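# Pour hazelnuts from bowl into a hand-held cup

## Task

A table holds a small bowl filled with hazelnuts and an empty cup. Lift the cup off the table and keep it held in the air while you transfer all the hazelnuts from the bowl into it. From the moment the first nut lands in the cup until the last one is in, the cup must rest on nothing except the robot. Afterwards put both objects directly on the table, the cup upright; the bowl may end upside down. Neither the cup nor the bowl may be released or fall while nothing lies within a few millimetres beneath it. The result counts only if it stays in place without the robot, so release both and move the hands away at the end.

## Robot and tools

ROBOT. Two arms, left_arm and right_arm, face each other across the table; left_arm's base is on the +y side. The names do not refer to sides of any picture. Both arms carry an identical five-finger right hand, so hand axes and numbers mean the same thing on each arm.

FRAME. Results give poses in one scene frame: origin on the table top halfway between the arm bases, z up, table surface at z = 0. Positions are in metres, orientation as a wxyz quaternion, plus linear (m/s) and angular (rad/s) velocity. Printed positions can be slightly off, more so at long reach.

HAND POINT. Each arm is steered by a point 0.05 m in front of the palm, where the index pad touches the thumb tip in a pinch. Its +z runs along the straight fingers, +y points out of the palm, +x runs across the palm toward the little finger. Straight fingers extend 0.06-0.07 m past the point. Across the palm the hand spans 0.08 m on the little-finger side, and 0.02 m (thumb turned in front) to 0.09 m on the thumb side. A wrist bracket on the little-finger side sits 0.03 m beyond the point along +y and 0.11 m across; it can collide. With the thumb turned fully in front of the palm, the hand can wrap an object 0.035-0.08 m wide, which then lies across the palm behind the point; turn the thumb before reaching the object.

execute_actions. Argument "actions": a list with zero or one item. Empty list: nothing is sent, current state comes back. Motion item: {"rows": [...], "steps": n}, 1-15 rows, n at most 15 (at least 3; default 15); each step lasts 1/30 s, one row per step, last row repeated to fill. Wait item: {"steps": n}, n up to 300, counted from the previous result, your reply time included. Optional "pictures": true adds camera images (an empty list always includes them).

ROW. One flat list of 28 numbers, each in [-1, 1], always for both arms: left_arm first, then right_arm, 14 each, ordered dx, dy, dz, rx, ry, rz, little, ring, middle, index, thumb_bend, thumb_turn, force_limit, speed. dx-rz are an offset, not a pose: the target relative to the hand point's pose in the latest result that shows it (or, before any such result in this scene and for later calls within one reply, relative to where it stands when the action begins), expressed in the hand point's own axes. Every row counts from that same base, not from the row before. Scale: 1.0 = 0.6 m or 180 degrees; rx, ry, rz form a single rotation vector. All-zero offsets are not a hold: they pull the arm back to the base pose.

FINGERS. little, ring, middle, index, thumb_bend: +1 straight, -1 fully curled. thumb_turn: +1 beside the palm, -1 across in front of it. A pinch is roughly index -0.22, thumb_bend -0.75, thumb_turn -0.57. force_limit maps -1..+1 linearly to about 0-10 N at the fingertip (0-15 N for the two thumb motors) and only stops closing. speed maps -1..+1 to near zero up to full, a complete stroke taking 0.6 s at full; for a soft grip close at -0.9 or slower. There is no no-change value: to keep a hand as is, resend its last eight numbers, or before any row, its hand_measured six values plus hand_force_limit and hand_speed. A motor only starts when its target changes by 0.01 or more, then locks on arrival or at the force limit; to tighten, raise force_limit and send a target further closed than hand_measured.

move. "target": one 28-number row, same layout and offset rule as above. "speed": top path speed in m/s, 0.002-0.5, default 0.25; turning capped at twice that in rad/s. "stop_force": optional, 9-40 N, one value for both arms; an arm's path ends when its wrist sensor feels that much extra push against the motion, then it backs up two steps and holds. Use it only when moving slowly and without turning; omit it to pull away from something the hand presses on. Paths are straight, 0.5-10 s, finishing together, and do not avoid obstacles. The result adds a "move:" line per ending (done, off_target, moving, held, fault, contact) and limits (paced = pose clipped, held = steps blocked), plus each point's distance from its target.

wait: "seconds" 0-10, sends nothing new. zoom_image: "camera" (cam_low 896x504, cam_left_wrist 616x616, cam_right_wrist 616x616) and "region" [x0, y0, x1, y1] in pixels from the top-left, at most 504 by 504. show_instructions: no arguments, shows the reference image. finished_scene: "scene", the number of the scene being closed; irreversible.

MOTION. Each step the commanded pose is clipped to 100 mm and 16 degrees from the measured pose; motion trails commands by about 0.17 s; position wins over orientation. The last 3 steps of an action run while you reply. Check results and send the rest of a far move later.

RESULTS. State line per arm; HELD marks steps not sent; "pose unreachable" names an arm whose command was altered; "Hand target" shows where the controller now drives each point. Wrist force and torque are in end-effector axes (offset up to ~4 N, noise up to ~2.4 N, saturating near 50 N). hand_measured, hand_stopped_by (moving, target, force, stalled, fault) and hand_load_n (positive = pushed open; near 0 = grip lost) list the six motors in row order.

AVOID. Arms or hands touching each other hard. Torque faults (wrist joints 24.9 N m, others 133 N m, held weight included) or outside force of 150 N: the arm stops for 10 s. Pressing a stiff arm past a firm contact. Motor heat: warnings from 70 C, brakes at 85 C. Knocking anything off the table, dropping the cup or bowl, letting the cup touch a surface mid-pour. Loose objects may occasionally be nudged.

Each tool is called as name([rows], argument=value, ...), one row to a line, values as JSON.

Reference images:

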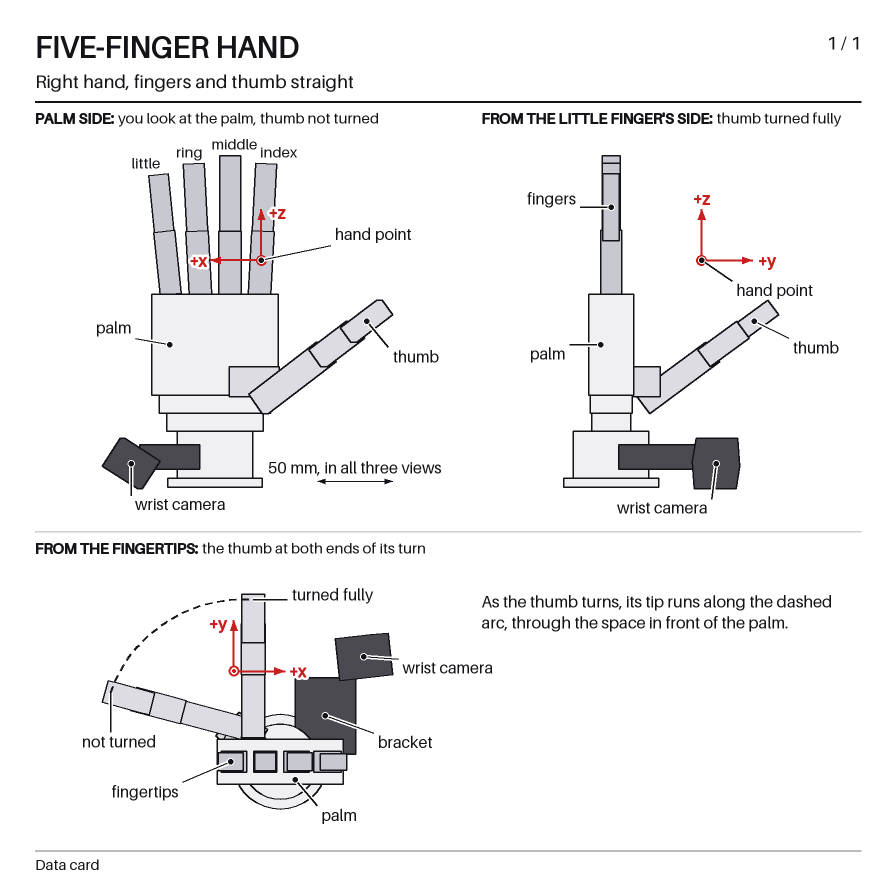

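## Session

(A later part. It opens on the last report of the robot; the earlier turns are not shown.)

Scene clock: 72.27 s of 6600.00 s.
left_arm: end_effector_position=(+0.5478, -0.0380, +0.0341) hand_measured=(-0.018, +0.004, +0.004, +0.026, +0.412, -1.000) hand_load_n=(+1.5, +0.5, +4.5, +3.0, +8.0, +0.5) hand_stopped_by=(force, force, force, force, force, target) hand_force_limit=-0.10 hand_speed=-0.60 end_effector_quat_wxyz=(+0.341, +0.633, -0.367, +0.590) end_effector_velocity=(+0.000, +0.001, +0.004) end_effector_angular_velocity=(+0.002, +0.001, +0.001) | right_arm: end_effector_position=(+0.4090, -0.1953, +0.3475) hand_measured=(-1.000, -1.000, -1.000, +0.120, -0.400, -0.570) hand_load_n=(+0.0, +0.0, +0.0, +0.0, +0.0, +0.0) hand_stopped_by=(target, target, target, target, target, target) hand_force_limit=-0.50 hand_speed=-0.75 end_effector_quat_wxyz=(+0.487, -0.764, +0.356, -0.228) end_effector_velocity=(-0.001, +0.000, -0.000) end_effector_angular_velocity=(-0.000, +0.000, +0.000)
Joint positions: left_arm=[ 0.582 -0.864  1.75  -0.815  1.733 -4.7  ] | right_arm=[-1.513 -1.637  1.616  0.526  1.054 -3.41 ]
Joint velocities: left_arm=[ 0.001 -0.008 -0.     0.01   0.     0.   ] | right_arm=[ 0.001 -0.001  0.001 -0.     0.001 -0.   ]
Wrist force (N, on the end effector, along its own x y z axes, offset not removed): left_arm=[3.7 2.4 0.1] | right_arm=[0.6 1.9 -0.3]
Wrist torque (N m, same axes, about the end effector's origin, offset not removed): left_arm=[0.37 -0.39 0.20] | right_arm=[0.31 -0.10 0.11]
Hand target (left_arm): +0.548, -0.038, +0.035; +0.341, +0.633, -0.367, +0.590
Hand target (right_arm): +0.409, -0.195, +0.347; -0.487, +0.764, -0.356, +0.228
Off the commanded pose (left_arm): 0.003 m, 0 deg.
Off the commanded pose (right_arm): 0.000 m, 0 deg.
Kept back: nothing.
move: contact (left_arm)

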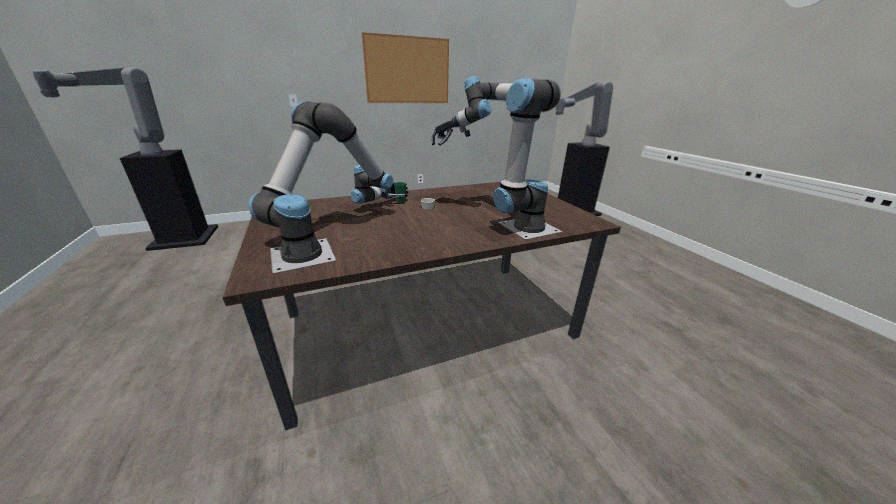

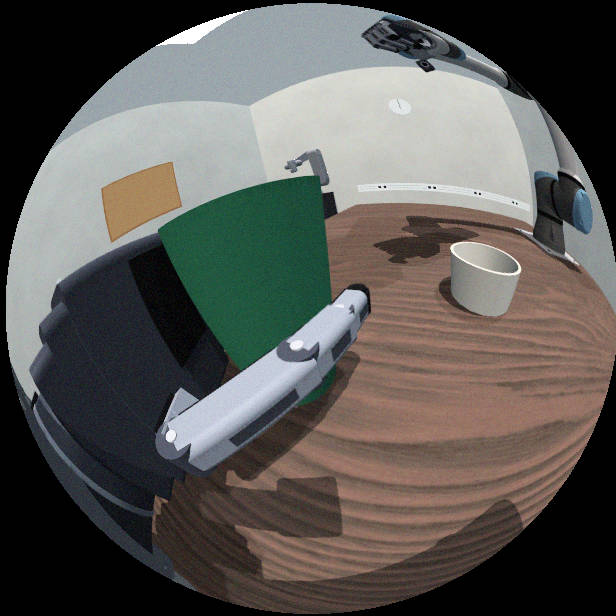

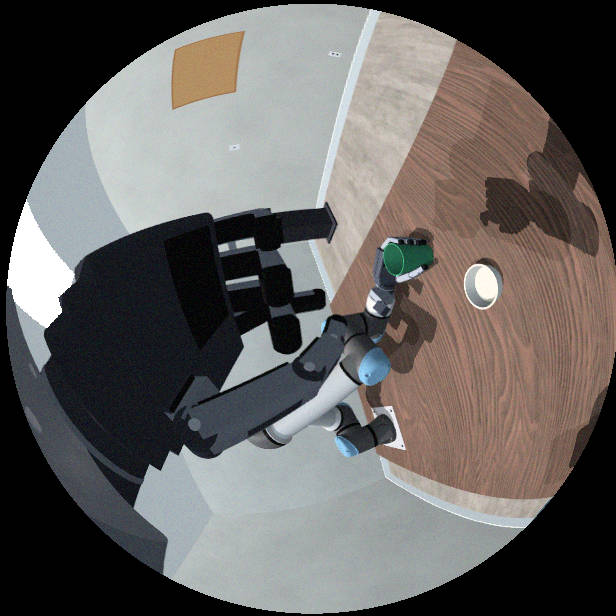

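Seated flat. Release and withdraw.

move(target=[0,0,0,0,0,0,1,1,1,1,1,-1,-0.1,-0.1,0,0,0,0,0,0,-1,-1,-1,0.12,-0.4,-0.57,-0.5,-0.75])

move(target=[0.06,-0.08,-0.32,0,0,0,1,1,1,1,1,-1,-0.1,-0.1,0,0,0,0,0,0,-1,-1,-1,0.12,-0.4,-0.57,-0.5,-0.75], speed=0.25)

Scene clock: 73.47 s of 6600.00 s.
left_arm: end_effector_position=(+0.5478, -0.0380, +0.0341) hand_measured=(+1.000, +1.000, +1.000, +1.000, +1.000, -1.000) hand_load_n=(+0.0, +0.0, +0.0, +0.0, +0.0, +0.0) hand_stopped_by=(target, target, target, target, target, target) hand_force_limit=-0.10 hand_speed=-0.10 end_effector_quat_wxyz=(+0.341, +0.633, -0.367, +0.590) end_effector_velocity=(-0.001, -0.000, -0.000) end_effector_angular_velocity=(+0.000, -0.000, -0.000) | right_arm: end_effector_position=(+0.4090, -0.1953, +0.3475) hand_measured=(-1.000, -1.000, -1.000, +0.120, -0.400, -0.570) hand_load_n=(+0.0, +0.0, +0.0, +0.0, +0.0, +0.0) hand_stopped_by=(target, target, target, target, target, target) hand_force_limit=-0.50 hand_speed=-0.75 end_effector_quat_wxyz=(+0.487, -0.764, +0.356, -0.228) end_effector_velocity=(-0.000, +0.000, +0.001) end_effector_angular_velocity=(-0.001, -0.001, +0.001)
Joint positions: left_arm=[ 0.582 -0.864  1.75  -0.815  1.733 -4.7  ] | right_arm=[-1.513 -1.637  1.616  0.526  1.054 -3.41 ]
Joint velocities: left_arm=[-0.001 -0.     0.001 -0.001 -0.     0.   ] | right_arm=[ 0.    -0.    -0.001  0.001 -0.    -0.001]
Wrist force (N, on the end effector, along its own x y z axes, offset not removed): left_arm=[4.4 1.3 -2.3] | right_arm=[0.5 -1.0 1.6]
Wrist torque (N m, same axes, about the end effector's origin, offset not removed): left_arm=[0.46 -0.80 0.25] | right_arm=[-0.20 -0.09 -0.02]
Hand target (left_arm): +0.548, -0.038, +0.034; +0.341, +0.633, -0.367, +0.590
Hand target (right_arm): +0.409, -0.195, +0.347; -0.487, +0.764, -0.356, +0.228
Off the commanded pose (left_arm): 0.000 m, 0 deg.
Off the commanded pose (right_arm): 0.000 m, 0 deg.
Kept back: nothing.
move: done

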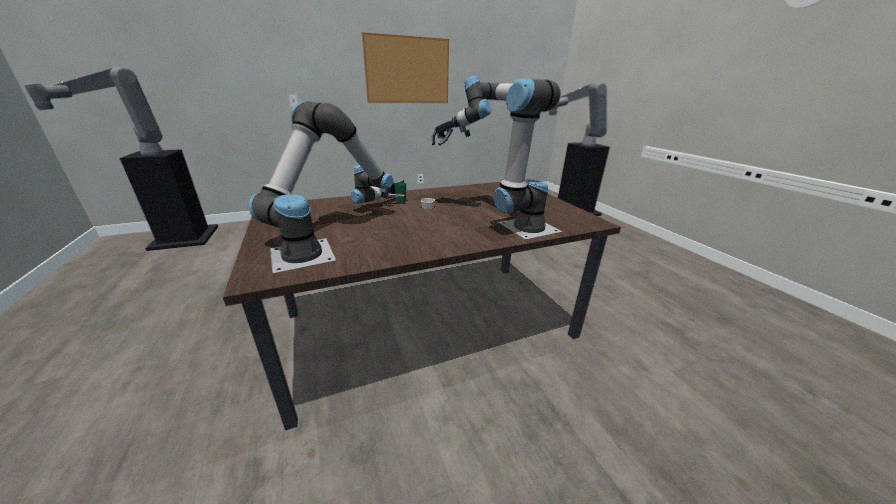

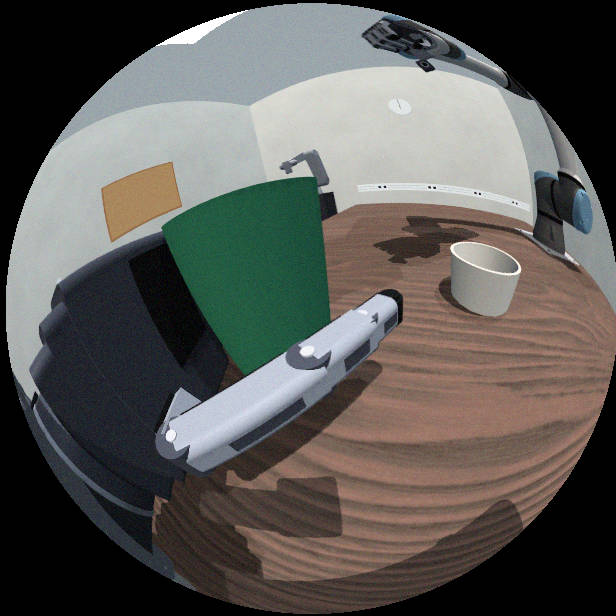

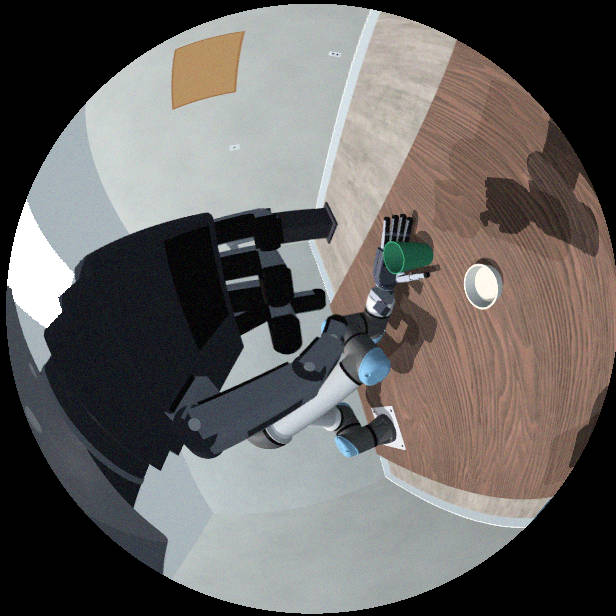

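Scene clock: 74.93 s of 6600.00 s.
left_arm: end_effector_position=(+0.4950, +0.1496, +0.0833) hand_measured=(+1.000, +1.000, +1.000, +1.000, +1.000, -1.000) hand_load_n=(+0.0, +0.0, +0.0, +0.0, +0.0, +0.0) hand_stopped_by=(target, target, target, target, target, target) hand_force_limit=-0.10 hand_speed=-0.10 end_effector_quat_wxyz=(+0.341, +0.633, -0.366, +0.590) end_effector_velocity=(-0.000, +0.002, +0.001) end_effector_angular_velocity=(-0.000, +0.000, -0.000) | right_arm: end_effector_position=(+0.4090, -0.1953, +0.3475) hand_measured=(-1.000, -1.000, -1.000, +0.120, -0.400, -0.570) hand_load_n=(+0.0, +0.0, +0.0, +0.0, +0.0, +0.0) hand_stopped_by=(target, target, target, target, target, target) hand_force_limit=-0.50 hand_speed=-0.75 end_effector_quat_wxyz=(+0.487, -0.764, +0.356, -0.228) end_effector_velocity=(-0.001, +0.000, +0.001) end_effector_angular_velocity=(+0.001, -0.002, +0.002)
Joint positions: left_arm=[ 0.799 -1.179  2.152 -0.897  1.949 -4.684] | right_arm=[-1.513 -1.637  1.616  0.526  1.054 -3.41 ]
Joint velocities: left_arm=[ 0.003 -0.003  0.002  0.001  0.003 -0.   ] | right_arm=[-0.    -0.002  0.001 -0.    -0.002 -0.   ]
Wrist force (N, on the end effector, along its own x y z axes, offset not removed): left_arm=[2.1 2.2 -1.8] | right_arm=[0.4 0.2 1.3]
Wrist torque (N m, same axes, about the end effector's origin, offset not removed): left_arm=[0.49 -0.34 -0.07] | right_arm=[-0.02 -0.14 -0.06]
Hand target (left_arm): +0.495, +0.150, +0.083; +0.341, +0.633, -0.366, +0.590
Hand target (right_arm): +0.409, -0.195, +0.347; -0.487, +0.764, -0.356, +0.228
Off the commanded pose (left_arm): 0.000 m, 0 deg.
Off the commanded pose (right_arm): 0.000 m, 0 deg.
Kept back: nothing.
move: done

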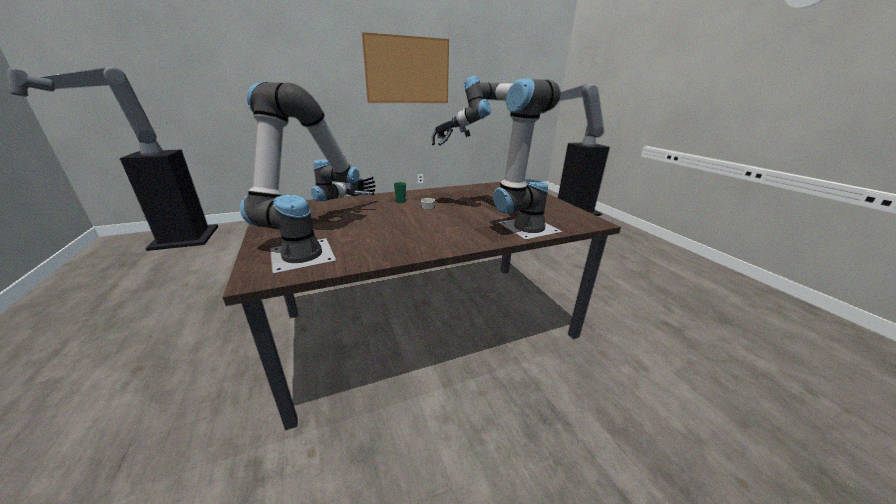

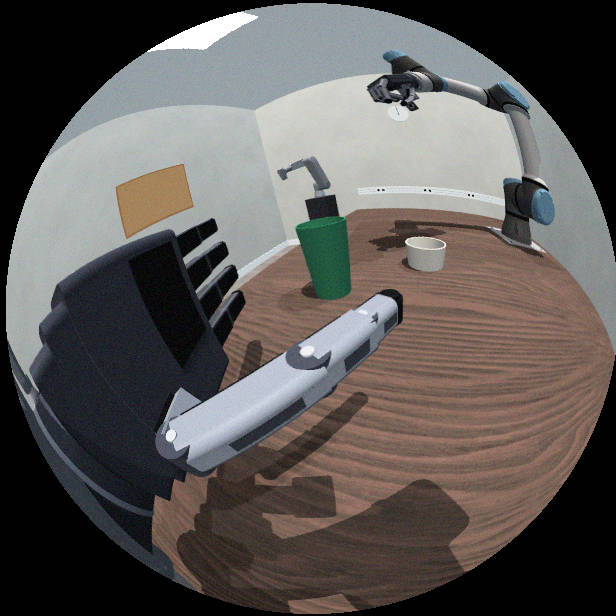

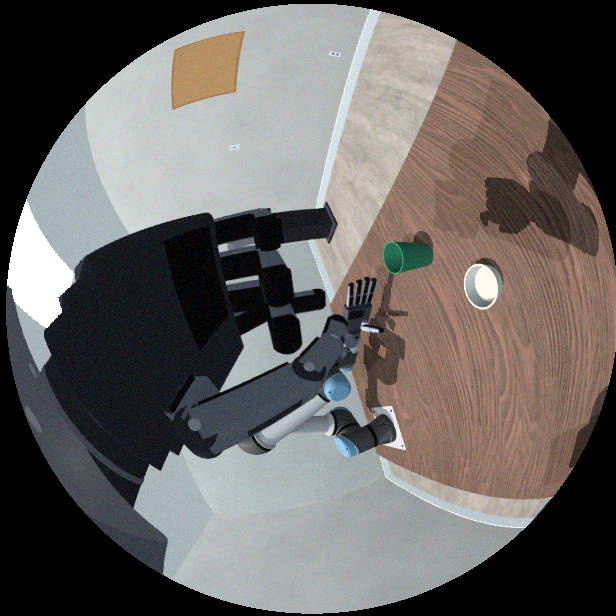

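execute_actions(actions=[])

Scene clock: 75.53 s of 6600.00 s.
left_arm: end_effector_position=(+0.4949, +0.1498, +0.0833) hand_measured=(+1.000, +1.000, +1.000, +1.000, +1.000, -1.000) hand_load_n=(+0.0, +0.0, +0.0, +0.0, +0.0, +0.0) hand_stopped_by=(target, target, target, target, target, target) hand_force_limit=-0.10 hand_speed=-0.10 end_effector_quat_wxyz=(+0.341, +0.633, -0.366, +0.590) end_effector_velocity=(-0.001, -0.001, -0.000) end_effector_angular_velocity=(+0.000, +0.001, -0.002) | right_arm: end_effector_position=(+0.4090, -0.1953, +0.3475) hand_measured=(-1.000, -1.000, -1.000, +0.120, -0.400, -0.570) hand_load_n=(+0.0, +0.0, +0.0, +0.0, +0.0, +0.0) hand_stopped_by=(target, target, target, target, target, target) hand_force_limit=-0.50 hand_speed=-0.75 end_effector_quat_wxyz=(+0.487, -0.764, +0.356, -0.228) end_effector_velocity=(-0.001, +0.001, -0.001) end_effector_angular_velocity=(-0.000, +0.001, +0.001)
Joint positions: left_arm=[ 0.799 -1.179  2.152 -0.897  1.949 -4.684] | right_arm=[-1.513 -1.637  1.616  0.526  1.054 -3.41 ]
Joint velocities: left_arm=[-0.001  0.    -0.     0.001  0.001 -0.   ] | right_arm=[0.002 0.    0.    0.    0.001 0.   ]
Wrist force (N, on the end effector, along its own x y z axes, offset not removed): left_arm=[1.2 1.7 -2.6] | right_arm=[-0.3 0.4 1.8]
Wrist torque (N m, same axes, about the end effector's origin, offset not removed): left_arm=[0.43 -0.13 0.02] | right_arm=[-0.02 -0.10 -0.16]
Hand target (left_arm): +0.495, +0.150, +0.083; +0.341, +0.633, -0.366, +0.590
Hand target (right_arm): +0.409, -0.195, +0.347; -0.487, +0.764, -0.356, +0.228
Off the commanded pose (left_arm): 0.000 m, 0 deg.
Off the commanded pose (right_arm): 0.000 m, 0 deg.
Kept back: nothing.
Steps of this call (steps 1 to 18: nothing new was sent). Readings (end_effector_position | what the end effector reports):
1: left_arm (+0.4950, +0.1497, +0.0833) | right_arm (+0.4090, -0.1953, +0.3475) | left_arm hand_measured=(+1.000, +1.000, +1.000, +1.000, +1.000, -1.000) hand_load_n=(+0.0, +0.0, +0.0, +0.0, +0.0, +0.0) hand_stopped_by=(target, target, target, target, target, target) hand_force_limit=-0.10 hand_speed=-0.10 | right_arm hand_measured=(-1.000, -1.000, -1.000, +0.120, -0.400, -0.570) hand_load_n=(+0.0, +0.0, +0.0, +0.0, +0.0, +0.0) hand_stopped_by=(target, target, target, target, target, target) hand_force_limit=-0.50 hand_speed=-0.75
2: left_arm (+0.4950, +0.1497, +0.0833) | right_arm (+0.4090, -0.1953, +0.3475) | left_arm hand_measured=(+1.000, +1.000, +1.000, +1.000, +1.000, -1.000) hand_load_n=(+0.0, +0.0, +0.0, +0.0, +0.0, +0.0) hand_stopped_by=(target, target, target, target, target, target) hand_force_limit=-0.10 hand_speed=-0.10 | right_arm hand_measured=(-1.000, -1.000, -1.000, +0.120, -0.400, -0.570) hand_load_n=(+0.0, +0.0, +0.0, +0.0, +0.0, +0.0) hand_stopped_by=(target, target, target, target, target, target) hand_force_limit=-0.50 hand_speed=-0.75
4: left_arm (+0.4949, +0.1497, +0.0833) | right_arm (+0.4090, -0.1953, +0.3475) | left_arm hand_measured=(+1.000, +1.000, +1.000, +1.000, +1.000, -1.000) hand_load_n=(+0.0, +0.0, +0.0, +0.0, +0.0, +0.0) hand_stopped_by=(target, target, target, target, target, target) hand_force_limit=-0.10 hand_speed=-0.10 | right_arm hand_measured=(-1.000, -1.000, -1.000, +0.120, -0.400, -0.570) hand_load_n=(+0.0, +0.0, +0.0, +0.0, +0.0, +0.0) hand_stopped_by=(target, target, target, target, target, target) hand_force_limit=-0.50 hand_speed=-0.75
8: left_arm (+0.4949, +0.1498, +0.0833) | right_arm (+0.4090, -0.1953, +0.3475) | left_arm hand_measured=(+1.000, +1.000, +1.000, +1.000, +1.000, -1.000) hand_load_n=(+0.0, +0.0, +0.0, +0.0, +0.0, +0.0) hand_stopped_by=(target, target, target, target, target, target) hand_force_limit=-0.10 hand_speed=-0.10 | right_arm hand_measured=(-1.000, -1.000, -1.000, +0.120, -0.400, -0.570) hand_load_n=(+0.0, +0.0, +0.0, +0.0, +0.0, +0.0) hand_stopped_by=(target, target, target, target, target, target) hand_force_limit=-0.50 hand_speed=-0.75
18: the state above

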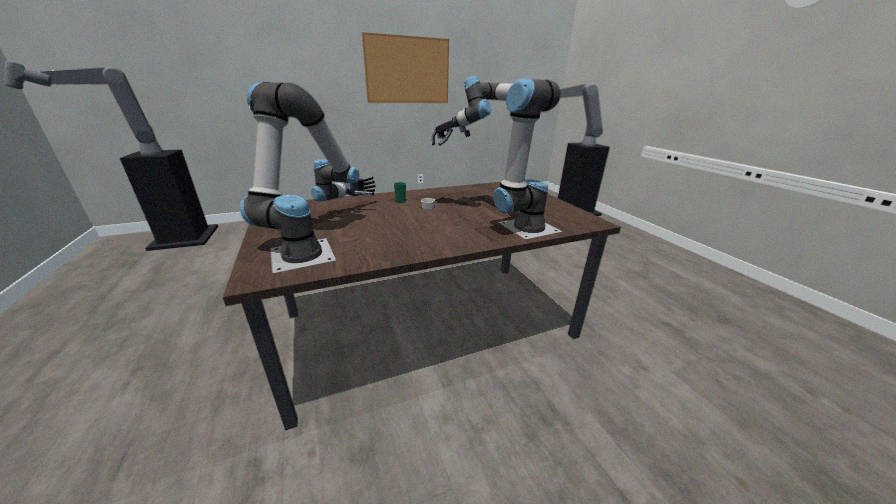

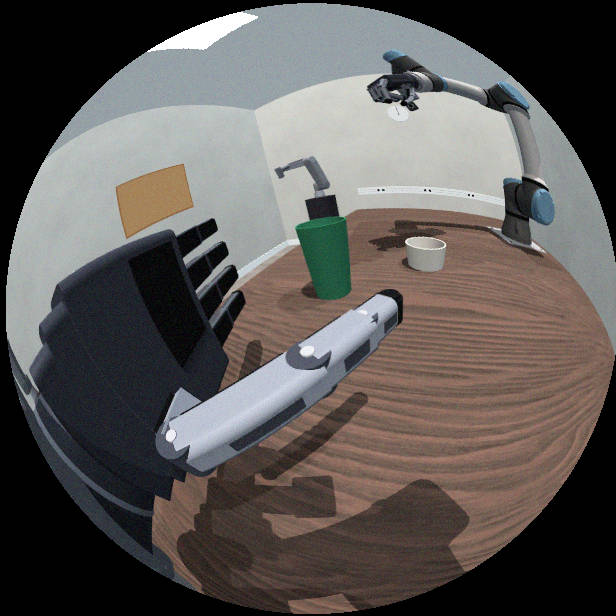

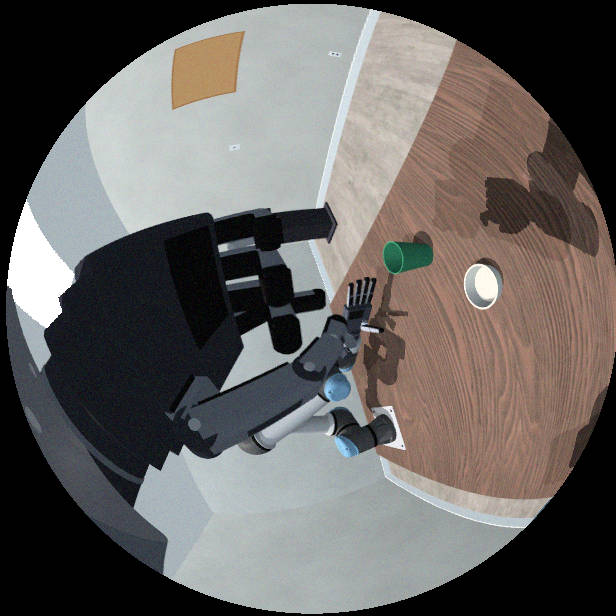

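finished_scene(scene=1)

The scene is finished: the task was done.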